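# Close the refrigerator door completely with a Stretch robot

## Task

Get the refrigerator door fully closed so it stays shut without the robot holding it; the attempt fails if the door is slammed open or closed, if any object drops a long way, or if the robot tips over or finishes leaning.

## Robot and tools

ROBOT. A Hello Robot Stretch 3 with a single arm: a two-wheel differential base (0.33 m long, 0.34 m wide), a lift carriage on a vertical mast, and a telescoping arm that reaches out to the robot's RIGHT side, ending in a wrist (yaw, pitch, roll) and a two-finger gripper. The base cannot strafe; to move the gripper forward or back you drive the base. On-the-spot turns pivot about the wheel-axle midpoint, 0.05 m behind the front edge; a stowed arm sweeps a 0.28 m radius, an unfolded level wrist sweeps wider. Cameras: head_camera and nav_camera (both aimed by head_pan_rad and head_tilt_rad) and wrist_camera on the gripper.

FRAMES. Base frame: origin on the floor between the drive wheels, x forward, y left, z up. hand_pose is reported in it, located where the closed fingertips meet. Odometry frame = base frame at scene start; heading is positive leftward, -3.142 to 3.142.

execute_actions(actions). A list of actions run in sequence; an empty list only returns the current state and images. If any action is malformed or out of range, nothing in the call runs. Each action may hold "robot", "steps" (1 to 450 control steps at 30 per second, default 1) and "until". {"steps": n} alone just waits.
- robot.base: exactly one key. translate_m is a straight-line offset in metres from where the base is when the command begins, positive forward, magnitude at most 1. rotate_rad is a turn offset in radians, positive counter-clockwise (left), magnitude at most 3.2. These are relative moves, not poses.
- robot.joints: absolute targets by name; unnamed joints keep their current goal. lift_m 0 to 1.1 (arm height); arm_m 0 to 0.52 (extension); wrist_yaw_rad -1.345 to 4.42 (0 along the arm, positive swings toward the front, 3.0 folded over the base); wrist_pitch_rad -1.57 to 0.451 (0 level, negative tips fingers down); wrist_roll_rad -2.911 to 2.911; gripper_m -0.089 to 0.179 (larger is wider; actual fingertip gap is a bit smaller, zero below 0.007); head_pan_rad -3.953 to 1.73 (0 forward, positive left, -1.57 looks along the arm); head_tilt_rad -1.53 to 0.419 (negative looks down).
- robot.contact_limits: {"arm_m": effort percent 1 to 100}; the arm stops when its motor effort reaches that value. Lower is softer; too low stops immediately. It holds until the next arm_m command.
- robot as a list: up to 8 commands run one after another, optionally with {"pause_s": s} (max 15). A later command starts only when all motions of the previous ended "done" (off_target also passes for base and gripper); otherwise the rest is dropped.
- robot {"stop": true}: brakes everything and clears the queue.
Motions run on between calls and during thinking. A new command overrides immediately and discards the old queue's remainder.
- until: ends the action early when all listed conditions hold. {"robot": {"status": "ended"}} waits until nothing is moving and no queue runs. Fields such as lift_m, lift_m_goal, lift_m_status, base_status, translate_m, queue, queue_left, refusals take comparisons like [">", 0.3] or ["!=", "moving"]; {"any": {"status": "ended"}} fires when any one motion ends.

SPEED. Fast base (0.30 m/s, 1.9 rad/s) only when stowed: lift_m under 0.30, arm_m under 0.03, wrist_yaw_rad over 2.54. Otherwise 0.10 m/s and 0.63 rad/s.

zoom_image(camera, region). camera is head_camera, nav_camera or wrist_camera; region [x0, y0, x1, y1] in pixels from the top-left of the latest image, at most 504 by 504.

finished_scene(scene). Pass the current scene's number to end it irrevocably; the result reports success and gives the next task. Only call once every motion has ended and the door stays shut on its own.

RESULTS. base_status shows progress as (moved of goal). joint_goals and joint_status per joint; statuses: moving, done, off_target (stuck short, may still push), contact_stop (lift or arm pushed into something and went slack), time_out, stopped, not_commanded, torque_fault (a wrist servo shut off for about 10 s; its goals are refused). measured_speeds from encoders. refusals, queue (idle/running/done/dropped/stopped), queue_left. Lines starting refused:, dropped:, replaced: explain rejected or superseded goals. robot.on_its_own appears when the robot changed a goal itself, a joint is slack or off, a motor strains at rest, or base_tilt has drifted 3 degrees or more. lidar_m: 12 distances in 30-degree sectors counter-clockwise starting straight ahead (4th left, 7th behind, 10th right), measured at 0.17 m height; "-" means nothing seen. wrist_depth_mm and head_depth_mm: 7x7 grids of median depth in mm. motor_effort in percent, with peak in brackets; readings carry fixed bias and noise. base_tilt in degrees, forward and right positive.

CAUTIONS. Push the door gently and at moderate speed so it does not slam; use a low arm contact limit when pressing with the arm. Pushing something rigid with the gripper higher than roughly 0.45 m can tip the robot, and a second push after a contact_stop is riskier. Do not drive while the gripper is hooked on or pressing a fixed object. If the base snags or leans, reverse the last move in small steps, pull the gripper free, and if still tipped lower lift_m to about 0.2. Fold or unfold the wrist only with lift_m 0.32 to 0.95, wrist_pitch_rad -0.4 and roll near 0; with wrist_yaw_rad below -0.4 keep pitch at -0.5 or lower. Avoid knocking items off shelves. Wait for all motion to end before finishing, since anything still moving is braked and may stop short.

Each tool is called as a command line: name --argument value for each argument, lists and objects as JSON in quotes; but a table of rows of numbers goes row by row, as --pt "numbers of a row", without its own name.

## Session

execute_actions --actions '[{"robot":{"joints":{"head_tilt_rad":-0.7,"lift_m":0.28}},"steps":40}]'

Scene clock: 1.33 s.
robot.base_odometry: x=+0.000 y=+0.000 heading=+0.000 (m, m, rad; robot's odometry frame)
robot.turned_by_wheels: +0.000 (rad since the last result)
robot.turned_by_imu: +0.000 (rad since the last result)
robot.base_tilt: forward=+0.5 right=-0.7 (deg)
robot.lidar_m: 2.71 4.02 1.43 1.45 1.24 1.23 1.00 0.79 0.78 0.84 0.88 2.51
robot.head_depth_mm: 2192 2438 2528 1956 1618 1351 1168 / 2357 2587 2540 1973 1607 1356 1179 / 2476 2758 2578 1986 1612 1356 1176 / 2640 3020 2557 2001 1623 1357 1183 / 2863 3169 2596 1994 1616 1371 1177 / 3094 3330 2629 1989 1631 1372 1184 / 3277 3607 2608 2001 1633 1373 1190
robot.base_status: not_commanded
robot.joint_positions: lift_m=+0.452 arm_m=-0.003 wrist_yaw_rad=+2.846 wrist_pitch_rad=-0.464 wrist_roll_rad=-0.014 gripper_m=+0.037 head_pan_rad=+0.003 head_tilt_rad=-0.691
robot.joint_goals: lift_m=+0.280 arm_m=-0.003 wrist_yaw_rad=+2.846 wrist_pitch_rad=-0.464 wrist_roll_rad=-0.014 gripper_m=+0.037 head_pan_rad=+0.003 head_tilt_rad=-0.700
robot.joint_status: lift_m=moving arm_m=not_commanded wrist_yaw_rad=not_commanded wrist_pitch_rad=not_commanded wrist_roll_rad=not_commanded gripper_m=not_commanded head_pan_rad=not_commanded head_tilt_rad=done
robot.measured_speeds: translate_m=+0.000 rotate_rad=+0.000 lift_m=-0.110 arm_m=+0.000 wrist_yaw_rad=+0.000 wrist_pitch_rad=+0.000 wrist_roll_rad=+0.000 head_pan_rad=+0.000 head_tilt_rad=+0.000
robot: refusals=0 queue=running queue_left=0
robot.motor_effort: left_wheel=+0(1) right_wheel=-1(0) lift_m=+31(30) arm_m=+0(0) wrist_yaw_rad=+0(0) wrist_pitch_rad=+6(6) wrist_roll_rad=+1(1) gripper_m=+0(0) head_pan_rad=+1(0) head_tilt_rad=-3(30) (%)
robot.hand_pose: x=+0.0424 y=+0.0667 z=+0.4545 quat_wxyz=(+0.262, +0.700, +0.062, +0.662) (m; robot's base frame)
robot.wrist_depth_mm: - - - - - - - / - - - - - - - / - - - - - - - / - - - 978 955 954 926 / 843 - 846 802 819 782 749 / 716 - - 679 - 669 650 / 619 609 607 593 581 575 574
pictures: head_camera (sideways: a quarter turn clockwise sets it upright), nav_camera (sideways: a quarter turn counterclockwise sets it upright), wrist_camera
Images, in order (width x height): head_camera 896x504, nav_camera 672x504, wrist_camera 644x364.

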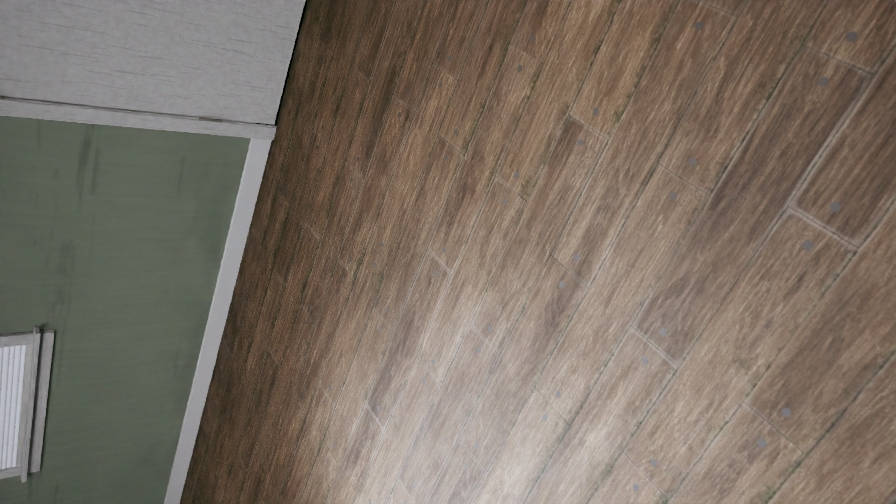

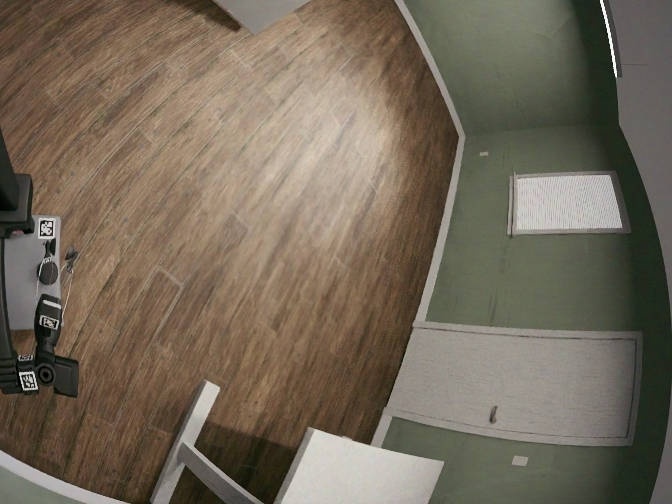

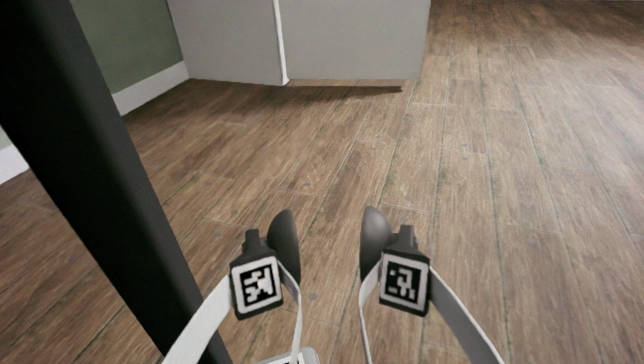

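execute_actions --actions '[{"robot":[{"base":{"rotate_rad":0.66}},{"base":{"translate_m":1}},{"base":{"translate_m":1}},{"base":{"rotate_rad":-2.92},"joints":{"head_pan_rad":-1.57,"head_tilt_rad":-0.8}}],"steps":450,"until":{"robot":{"status":"ended"}}}]'

Scene clock: 23.37 s.
robot.base_odometry: x=+1.580 y=+1.226 heading=-2.260 (m, m, rad; robot's odometry frame)
robot.turned_by_wheels: -2.260 (rad since the last result)
robot.turned_by_imu: -2.235 (rad since the last result)
robot.base_tilt: forward=+0.5 right=-0.6 (deg)
robot.lidar_m: 2.24 2.70 2.06 1.97 2.03 2.18 2.07 2.13 1.87 1.23 0.73 2.44
robot.head_depth_mm: 1604 1842 2062 1757 1488 1292 1133 / 1593 1821 2053 1764 1494 1281 1135 / 1582 1809 2047 1774 1497 1294 1137 / 1518 1722 2002 1710 1503 1299 1145 / 1171 1566 1867 1693 1503 1302 1146 / 1353 1573 1876 1707 1512 1309 1148 / 1358 1560 1463 1655 1421 1269 1147
robot.base_status: done (rotate_rad -2.9199 of -2.9200)
robot.joint_positions: lift_m=+0.280 arm_m=-0.003 wrist_yaw_rad=+2.846 wrist_pitch_rad=-0.465 wrist_roll_rad=-0.014 gripper_m=+0.037 head_pan_rad=-1.563 head_tilt_rad=-0.791
robot.joint_goals: lift_m=+0.280 arm_m=-0.003 wrist_yaw_rad=+2.846 wrist_pitch_rad=-0.465 wrist_roll_rad=-0.014 gripper_m=+0.037 head_pan_rad=-1.570 head_tilt_rad=-0.800
robot.joint_status: lift_m=done arm_m=not_commanded wrist_yaw_rad=not_commanded wrist_pitch_rad=not_commanded wrist_roll_rad=not_commanded gripper_m=not_commanded head_pan_rad=done head_tilt_rad=done
robot.measured_speeds: translate_m=+0.000 rotate_rad=+0.000 lift_m=+0.000 arm_m=+0.000 wrist_yaw_rad=+0.000 wrist_pitch_rad=+0.000 wrist_roll_rad=+0.000 head_pan_rad=+0.000 head_tilt_rad=+0.000
robot: refusals=0 queue=done queue_left=0
robot.motor_effort: left_wheel=+2(8) right_wheel=-3(10) lift_m=+31(31) arm_m=-1(1) wrist_yaw_rad=+0(0) wrist_pitch_rad=+7(7) wrist_roll_rad=+0(1) gripper_m=+0(0) head_pan_rad=-2(35) head_tilt_rad=-3(12) (%)
robot.hand_pose: x=+0.0424 y=+0.0665 z=+0.2823 quat_wxyz=(+0.263, +0.700, +0.062, +0.662) (m; robot's base frame)
robot.wrist_depth_mm: - - - - - - - / - - - - - - - / - 917 900 866 853 823 816 / 700 708 710 692 669 654 638 / 602 - 594 567 569 541 531 / 499 - - 475 - 463 455 / 453 - - 413 413 404 402
pictures: head_camera (sideways: a quarter turn clockwise sets it upright), nav_camera (sideways: a quarter turn counterclockwise sets it upright), wrist_camera
Images, in order (width x height): head_camera 896x504, nav_camera 672x504, wrist_camera 644x364.

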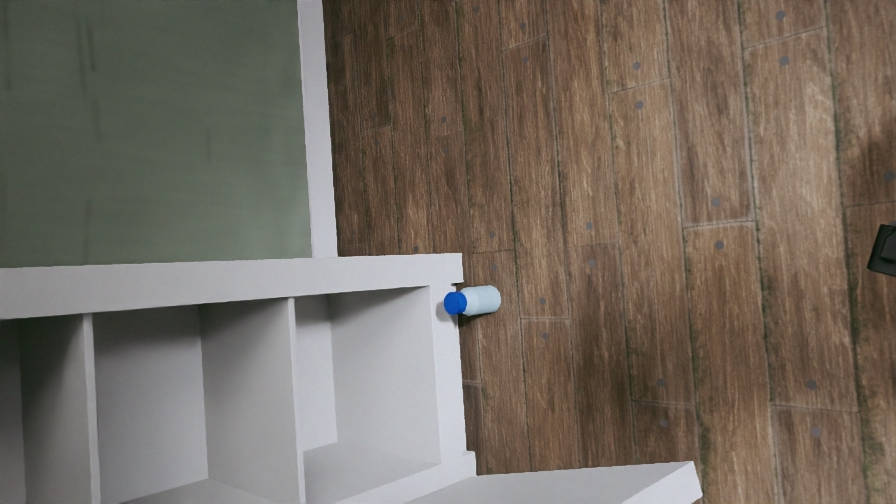

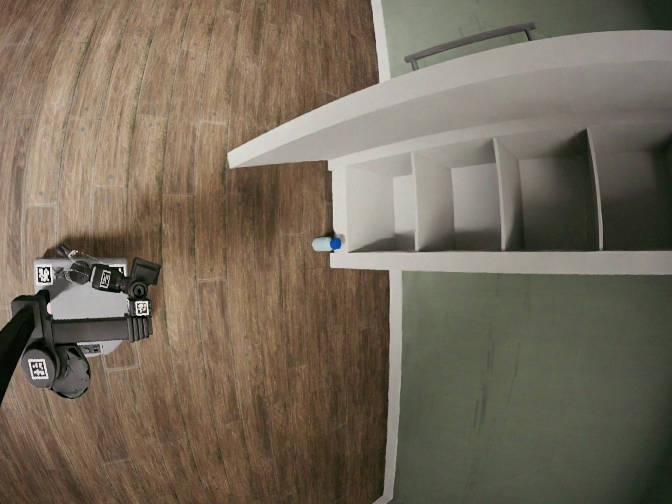

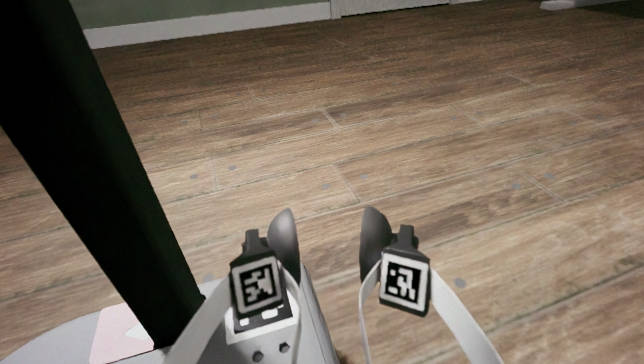

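execute_actions --actions '[{"robot":[{"base":{"rotate_rad":-1.25}},{"base":{"translate_m":0.32}},{"base":{"rotate_rad":1.32}},{"joints":{"lift_m":0.33,"wrist_pitch_rad":-0.4}},{"joints":{"wrist_yaw_rad":0,"gripper_m":0.13,"arm_m":0.25}},{"joints":{"lift_m":0.05}}],"steps":450,"until":{"robot":{"status":"ended"}}}]'

Scene clock: 49.13 s.
robot.base_odometry: x=+1.282 y=+1.341 heading=-2.190 (m, m, rad; robot's odometry frame)
robot.turned_by_wheels: +0.070 (rad since the last result)
robot.turned_by_imu: +0.070 (rad since the last result)
robot.base_tilt: forward=+0.4 right=-0.7 (deg)
robot.lidar_m: 2.22 2.70 2.34 2.28 2.38 2.23 2.17 2.04 1.52 0.93 0.43 0.44
robot.head_depth_mm: 1292 1481 1726 1774 1489 1291 1132 / 1270 1482 1728 1776 1495 1282 1134 / 820 919 1078 1368 1462 1317 1137 / 1118 1348 1297 1599 1452 1322 1138 / 1120 1351 1302 1612 1484 1301 1144 / 1123 1352 1308 1536 1477 1285 1129 / 1060 1052 1111 1173 1048 914 994
robot.base_status: done (rotate_rad +1.3199 of +1.3200)
robot.joint_positions: lift_m=+0.050 arm_m=+0.250 wrist_yaw_rad=+0.002 wrist_pitch_rad=-0.423 wrist_roll_rad=-0.014 gripper_m=+0.130 head_pan_rad=-1.563 head_tilt_rad=-0.791
robot.joint_goals: lift_m=+0.050 arm_m=+0.250 wrist_yaw_rad=+0.000 wrist_pitch_rad=-0.400 wrist_roll_rad=-0.014 gripper_m=+0.130 head_pan_rad=-1.570 head_tilt_rad=-0.800
robot.joint_status: lift_m=done arm_m=done wrist_yaw_rad=done wrist_pitch_rad=done wrist_roll_rad=not_commanded gripper_m=done head_pan_rad=done head_tilt_rad=done
robot.measured_speeds: translate_m=+0.000 rotate_rad=+0.000 lift_m=+0.000 arm_m=+0.000 wrist_yaw_rad=+0.000 wrist_pitch_rad=+0.000 wrist_roll_rad=+0.000 head_pan_rad=+0.000 head_tilt_rad=+0.000
robot: refusals=0 queue=done queue_left=0
robot.motor_effort: left_wheel=-1(8) right_wheel=+2(9) lift_m=+31(39) arm_m=+4(4) wrist_yaw_rad=-2(4) wrist_pitch_rad=+10(12) wrist_roll_rad=+1(1) gripper_m=+1(100) head_pan_rad=-2(2) head_tilt_rad=-4(4) (%)
robot.hand_pose: x=-0.0211 y=-0.6184 z=+0.0617 quat_wxyz=(+0.697, +0.150, -0.686, -0.147) (m; robot's base frame)
robot.wrist_depth_mm: 407 404 395 380 385 849 859 / 434 429 428 318 417 547 536 / 453 438 426 348 399 393 384 / 339 331 324 318 312 307 299 / 272 270 264 260 254 259 246 / 227 234 221 218 214 - 209 / 200 188 190 188 186 184 181
pictures: head_camera (sideways: a quarter turn clockwise sets it upright), nav_camera (sideways: a quarter turn counterclockwise sets it upright), wrist_camera
Images, in order (width x height): head_camera 896x504, nav_camera 672x504, wrist_camera 644x364.

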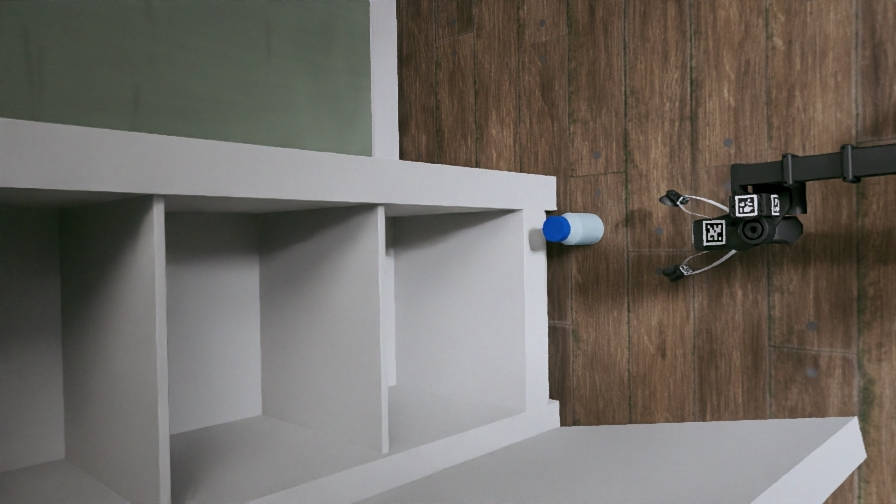

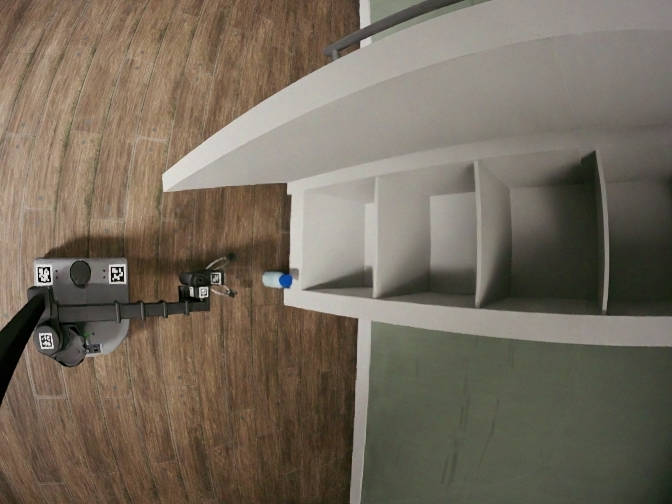

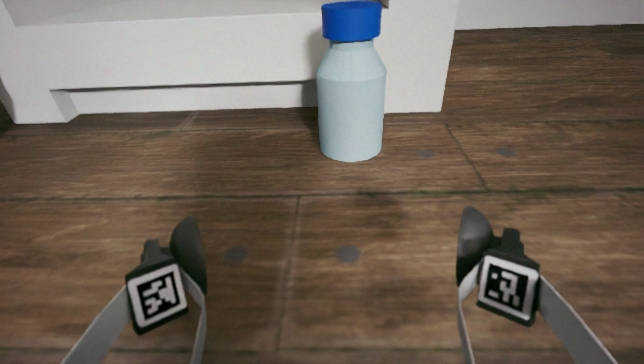

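execute_actions --actions '[{"robot":[{"base":{"translate_m":-0.017},"joints":{"arm_m":0.46}},{"joints":{"gripper_m":0.02}},{"joints":{"lift_m":0.06},"base":{"translate_m":-0.2}},{"joints":{"lift_m":0.05}},{"joints":{"gripper_m":0.13}},{"joints":{"lift_m":0.33,"arm_m":0}},{"joints":{"wrist_yaw_rad":1.57,"gripper_m":0},"base":{"translate_m":0.8}},{"joints":{"wrist_yaw_rad":0,"arm_m":0.17}}],"steps":450,"until":{"robot":{"status":"ended"}}},{"steps":450,"until":{"robot":{"status":"ended"}}}]'

execute_actions --actions '[{"robot":[{"base":{"translate_m":-0.5}},{"joints":{"arm_m":0.36}},{"joints":{"arm_m":0.41},"base":{"translate_m":-0.05}},{"joints":{"arm_m":0.44}},{"joints":{"arm_m":0.47}}],"steps":450,"until":{"robot":{"status":"ended"}}}]'

Scene clock: 87.07 s.
robot.base_odometry: x=+0.943 y=+0.866 heading=-2.190 (m, m, rad; robot's odometry frame)
robot.turned_by_wheels: +0.000 (rad since the last result)
robot.turned_by_imu: +0.001 (rad since the last result)
robot.base_tilt: forward=+0.4 right=-0.6 (deg)
robot.lidar_m: 2.01 1.66 2.31 2.23 2.36 2.82 2.74 2.06 0.38 0.65 1.57 2.07
robot.head_depth_mm: 497 527 563 595 648 731 1095 / 617 664 723 790 869 948 1078 / 1204 1244 1010 1143 1332 1319 1115 / 1316 1494 1743 1785 1501 1294 1142 / 1307 1499 1749 1806 1501 1305 1142 / 1306 1506 1738 1782 1514 1303 1149 / 1311 1505 1746 1797 1513 1305 1146
robot.base_status: done (translate_m +0.8000 of +0.8000)
robot.joint_positions: lift_m=+0.330 arm_m=+0.170 wrist_yaw_rad=+0.002 wrist_pitch_rad=-0.422 wrist_roll_rad=-0.014 gripper_m=+0.000 head_pan_rad=-1.563 head_tilt_rad=-0.791
robot.joint_goals: lift_m=+0.330 arm_m=+0.170 wrist_yaw_rad=+0.000 wrist_pitch_rad=-0.400 wrist_roll_rad=-0.014 gripper_m=+0.000 head_pan_rad=-1.570 head_tilt_rad=-0.800
robot.joint_status: lift_m=done arm_m=done wrist_yaw_rad=done wrist_pitch_rad=done wrist_roll_rad=not_commanded gripper_m=done head_pan_rad=done head_tilt_rad=done
robot.measured_speeds: translate_m=+0.000 rotate_rad=+0.000 lift_m=+0.000 arm_m=+0.000 wrist_yaw_rad=+0.000 wrist_pitch_rad=+0.000 wrist_roll_rad=+0.000 head_pan_rad=+0.000 head_tilt_rad=+0.000
robot: refusals=0 queue=done queue_left=0
robot.motor_effort: left_wheel=-1(5) right_wheel=+1(7) lift_m=+37(41) arm_m=+4(4) wrist_yaw_rad=-2(2) wrist_pitch_rad=+10(22) wrist_roll_rad=+1(1) gripper_m=-3(100) head_pan_rad=-2(2) head_tilt_rad=-5(3) (%)
robot.hand_pose: x=-0.0211 y=-0.5384 z=+0.3416 quat_wxyz=(+0.697, +0.150, -0.686, -0.147) (m; robot's base frame)
robot.wrist_depth_mm: - - - - 391 244 176 / - - - - 407 251 180 / - - - - 430 258 185 / 882 860 849 829 457 265 188 / 700 694 683 698 473 277 193 / 586 583 570 - 424 285 197 / 502 498 488 486 467 295 202
pictures: head_camera (sideways: a quarter turn clockwise sets it upright), nav_camera (sideways: a quarter turn counterclockwise sets it upright), wrist_camera
Images, in order (width x height): head_camera 896x504, nav_camera 672x504, wrist_camera 644x364.

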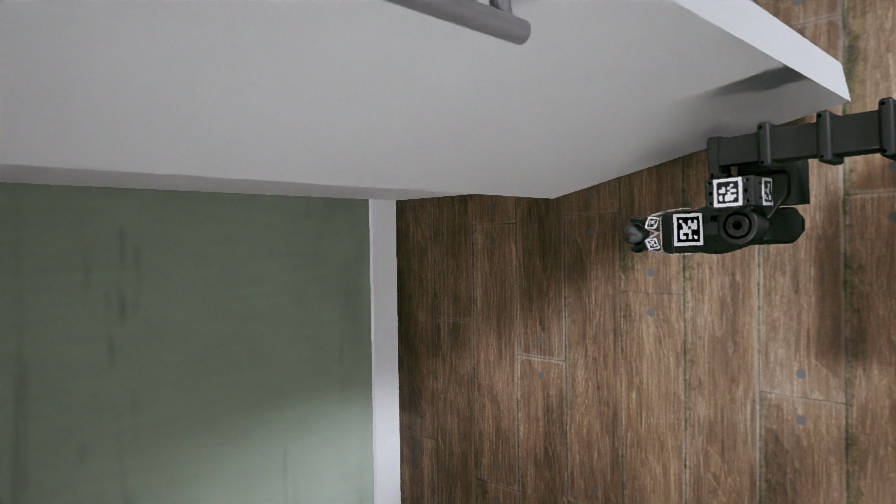

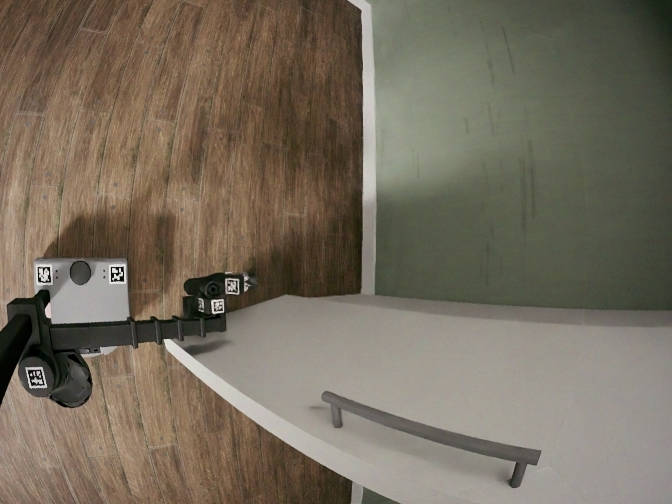

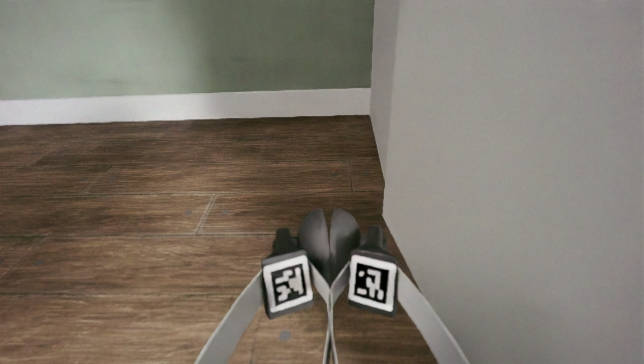

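Scene clock: 99.70 s.
robot.base_odometry: x=+1.262 y=+1.314 heading=-2.190 (m, m, rad; robot's odometry frame)
robot.turned_by_wheels: +0.000 (rad since the last result)
robot.turned_by_imu: +0.001 (rad since the last result)
robot.base_tilt: forward=+0.5 right=-0.7 (deg)
robot.lidar_m: 2.19 2.68 2.33 2.28 2.38 2.27 2.20 2.04 1.53 0.86 0.90 2.18
robot.head_depth_mm: 1297 1481 1728 1768 1487 1288 1136 / 719 890 1692 1767 1464 1285 1151 / 730 835 984 1175 1443 1295 1136 / 731 838 976 1177 1431 1294 1141 / 730 837 978 1174 1425 1300 1143 / 732 843 979 1175 1423 1301 1140 / 731 838 982 1201 1513 1305 1156
robot.base_status: done (translate_m -0.0500 of -0.0500)
robot.joint_positions: lift_m=+0.330 arm_m=+0.469 wrist_yaw_rad=-0.001 wrist_pitch_rad=-0.432 wrist_roll_rad=-0.014 gripper_m=+0.000 head_pan_rad=-1.564 head_tilt_rad=-0.792
robot.joint_goals: lift_m=+0.330 arm_m=+0.470 wrist_yaw_rad=+0.000 wrist_pitch_rad=-0.400 wrist_roll_rad=-0.014 gripper_m=+0.000 head_pan_rad=-1.570 head_tilt_rad=-0.800
robot.joint_status: lift_m=done arm_m=done wrist_yaw_rad=done wrist_pitch_rad=done wrist_roll_rad=not_commanded gripper_m=done head_pan_rad=done head_tilt_rad=done
robot.measured_speeds: translate_m=+0.000 rotate_rad=+0.000 lift_m=+0.000 arm_m=+0.000 wrist_yaw_rad=+0.000 wrist_pitch_rad=+0.000 wrist_roll_rad=+0.000 head_pan_rad=+0.000 head_tilt_rad=+0.000
robot: refusals=0 queue=done queue_left=0
robot.motor_effort: left_wheel=-1(8) right_wheel=+3(35) lift_m=+34(37) arm_m=+11(10) wrist_yaw_rad=+1(13) wrist_pitch_rad=+15(15) wrist_roll_rad=+0(0) gripper_m=-2(4) head_pan_rad=-1(1) head_tilt_rad=-3(4) (%)
robot.hand_pose: x=-0.0217 y=-0.8366 z=+0.3394 quat_wxyz=(+0.696, +0.153, -0.686, -0.151) (m; robot's base frame)
robot.wrist_depth_mm: 125 124 123 123 121 120 120 / 137 136 135 134 132 132 130 / 151 150 149 147 146 145 144 / 170 168 166 164 162 161 159 / 192 190 188 178 183 182 179 / 222 219 216 - 210 208 206 / 263 257 253 248 247 243 437
pictures: head_camera (sideways: a quarter turn clockwise sets it upright), nav_camera (sideways: a quarter turn counterclockwise sets it upright), wrist_camera
Images, in order (width x height): head_camera 896x504, nav_camera 672x504, wrist_camera 644x364.

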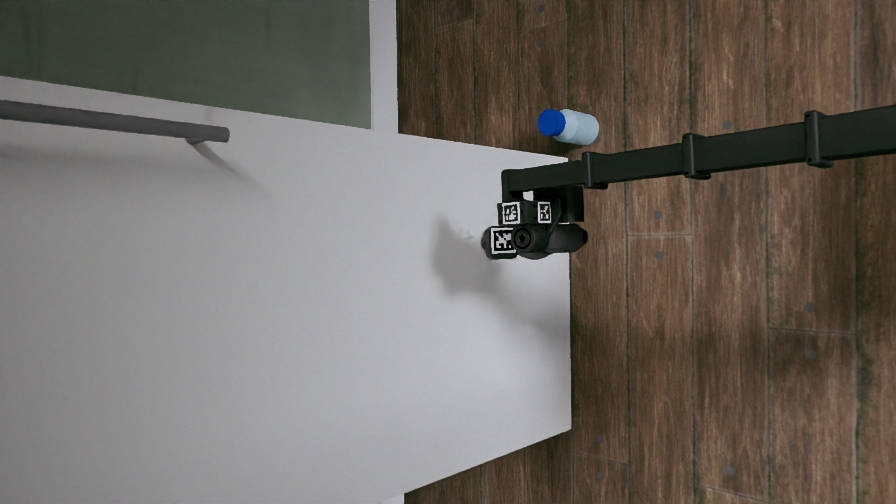

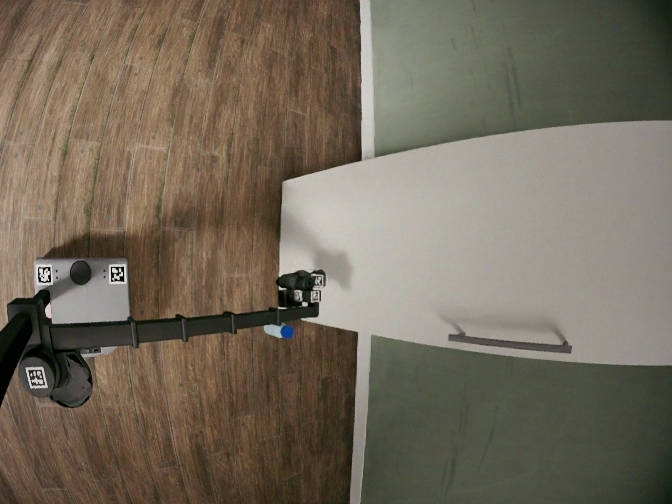

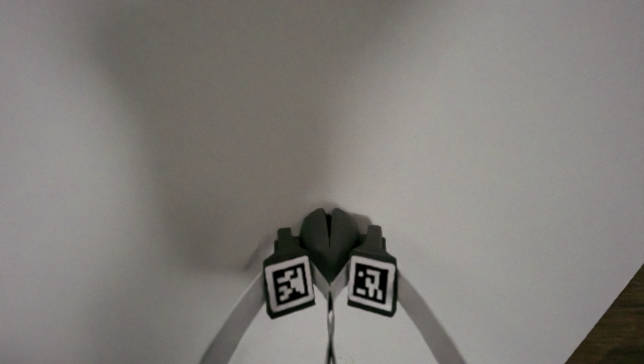

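execute_actions --actions '[{"robot":{"joints":{"arm_m":0.485}},"steps":30},{"robot":{"joints":{"arm_m":0.43}},"steps":35}]'

finished_scene --scene 2

Scene clock: 105.60 s.
robot.base_odometry: x=+1.262 y=+1.314 heading=-2.190 (m, m, rad; robot's odometry frame)
robot.turned_by_wheels: +0.000 (rad since the last result)
robot.turned_by_imu: -0.005 (rad since the last result)
robot.base_tilt: forward=+0.4 right=-0.5 (deg)
robot.lidar_m: 2.18 2.68 2.33 2.27 2.38 2.26 2.20 2.05 1.53 0.85 0.89 2.16
robot.head_depth_mm: 1304 1487 1731 1757 1490 1294 1130 / 733 895 1691 1765 1456 1289 1143 / 732 836 979 1177 1439 1294 1132 / 730 840 977 1171 1421 1303 1136 / 732 836 984 1173 1422 1297 1138 / 732 834 979 1168 1414 1304 1145 / 730 836 975 1205 1501 1306 1149
robot.base_status: done (translate_m -0.0500 of -0.0500)
robot.joint_positions: lift_m=+0.330 arm_m=+0.431 wrist_yaw_rad=+0.002 wrist_pitch_rad=-0.424 wrist_roll_rad=-0.014 gripper_m=+0.000 head_pan_rad=-1.564 head_tilt_rad=-0.792
robot.joint_goals: lift_m=+0.330 arm_m=+0.430 wrist_yaw_rad=+0.000 wrist_pitch_rad=-0.400 wrist_roll_rad=-0.014 gripper_m=+0.000 head_pan_rad=-1.570 head_tilt_rad=-0.800
robot.joint_status: lift_m=done arm_m=moving wrist_yaw_rad=done wrist_pitch_rad=done wrist_roll_rad=not_commanded gripper_m=done head_pan_rad=done head_tilt_rad=done
robot.measured_speeds: translate_m=+0.000 rotate_rad=+0.000 lift_m=+0.000 arm_m=-0.013 wrist_yaw_rad=+0.000 wrist_pitch_rad=+0.000 wrist_roll_rad=+0.000 head_pan_rad=+0.000 head_tilt_rad=+0.000
robot: refusals=0 queue=running queue_left=0
robot.motor_effort: left_wheel=+0(3) right_wheel=+0(8) lift_m=+31(34) arm_m=-2(29) wrist_yaw_rad=-2(10) wrist_pitch_rad=+11(42) wrist_roll_rad=+0(0) gripper_m=-3(5) head_pan_rad=-1(1) head_tilt_rad=-3(4) (%)
robot.hand_pose: x=-0.0212 y=-0.7993 z=+0.3414 quat_wxyz=(+0.696, +0.151, -0.686, -0.148) (m; robot's base frame)
robot.wrist_depth_mm: 160 159 159 157 156 155 154 / 175 174 173 172 170 169 168 / 194 193 190 189 188 186 184 / 215 215 212 210 209 206 209 / 244 242 240 229 234 232 584 / 281 277 273 - 263 264 532 / 329 327 321 315 312 317 459
pictures: head_camera (sideways: a quarter turn clockwise sets it upright), nav_camera (sideways: a quarter turn counterclockwise sets it upright), wrist_camera
Images, in order (width x height): head_camera 896x504, nav_camera 672x504, wrist_camera 644x364.

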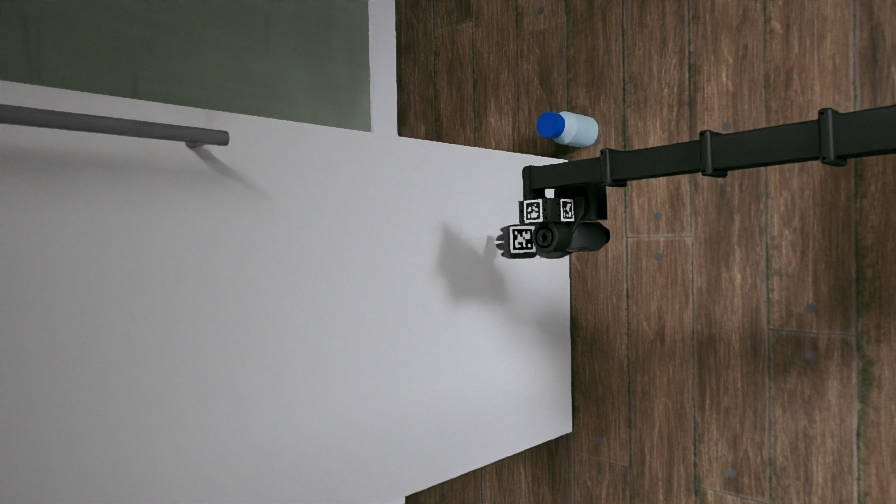

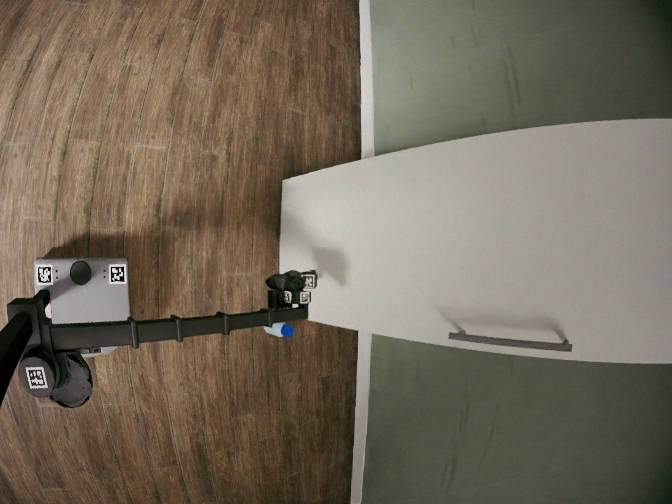

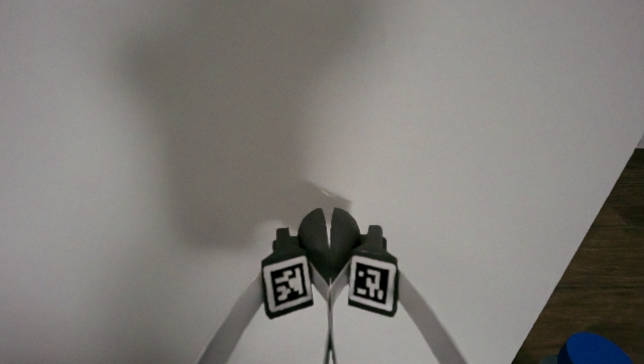

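The scene is finished: the task was done.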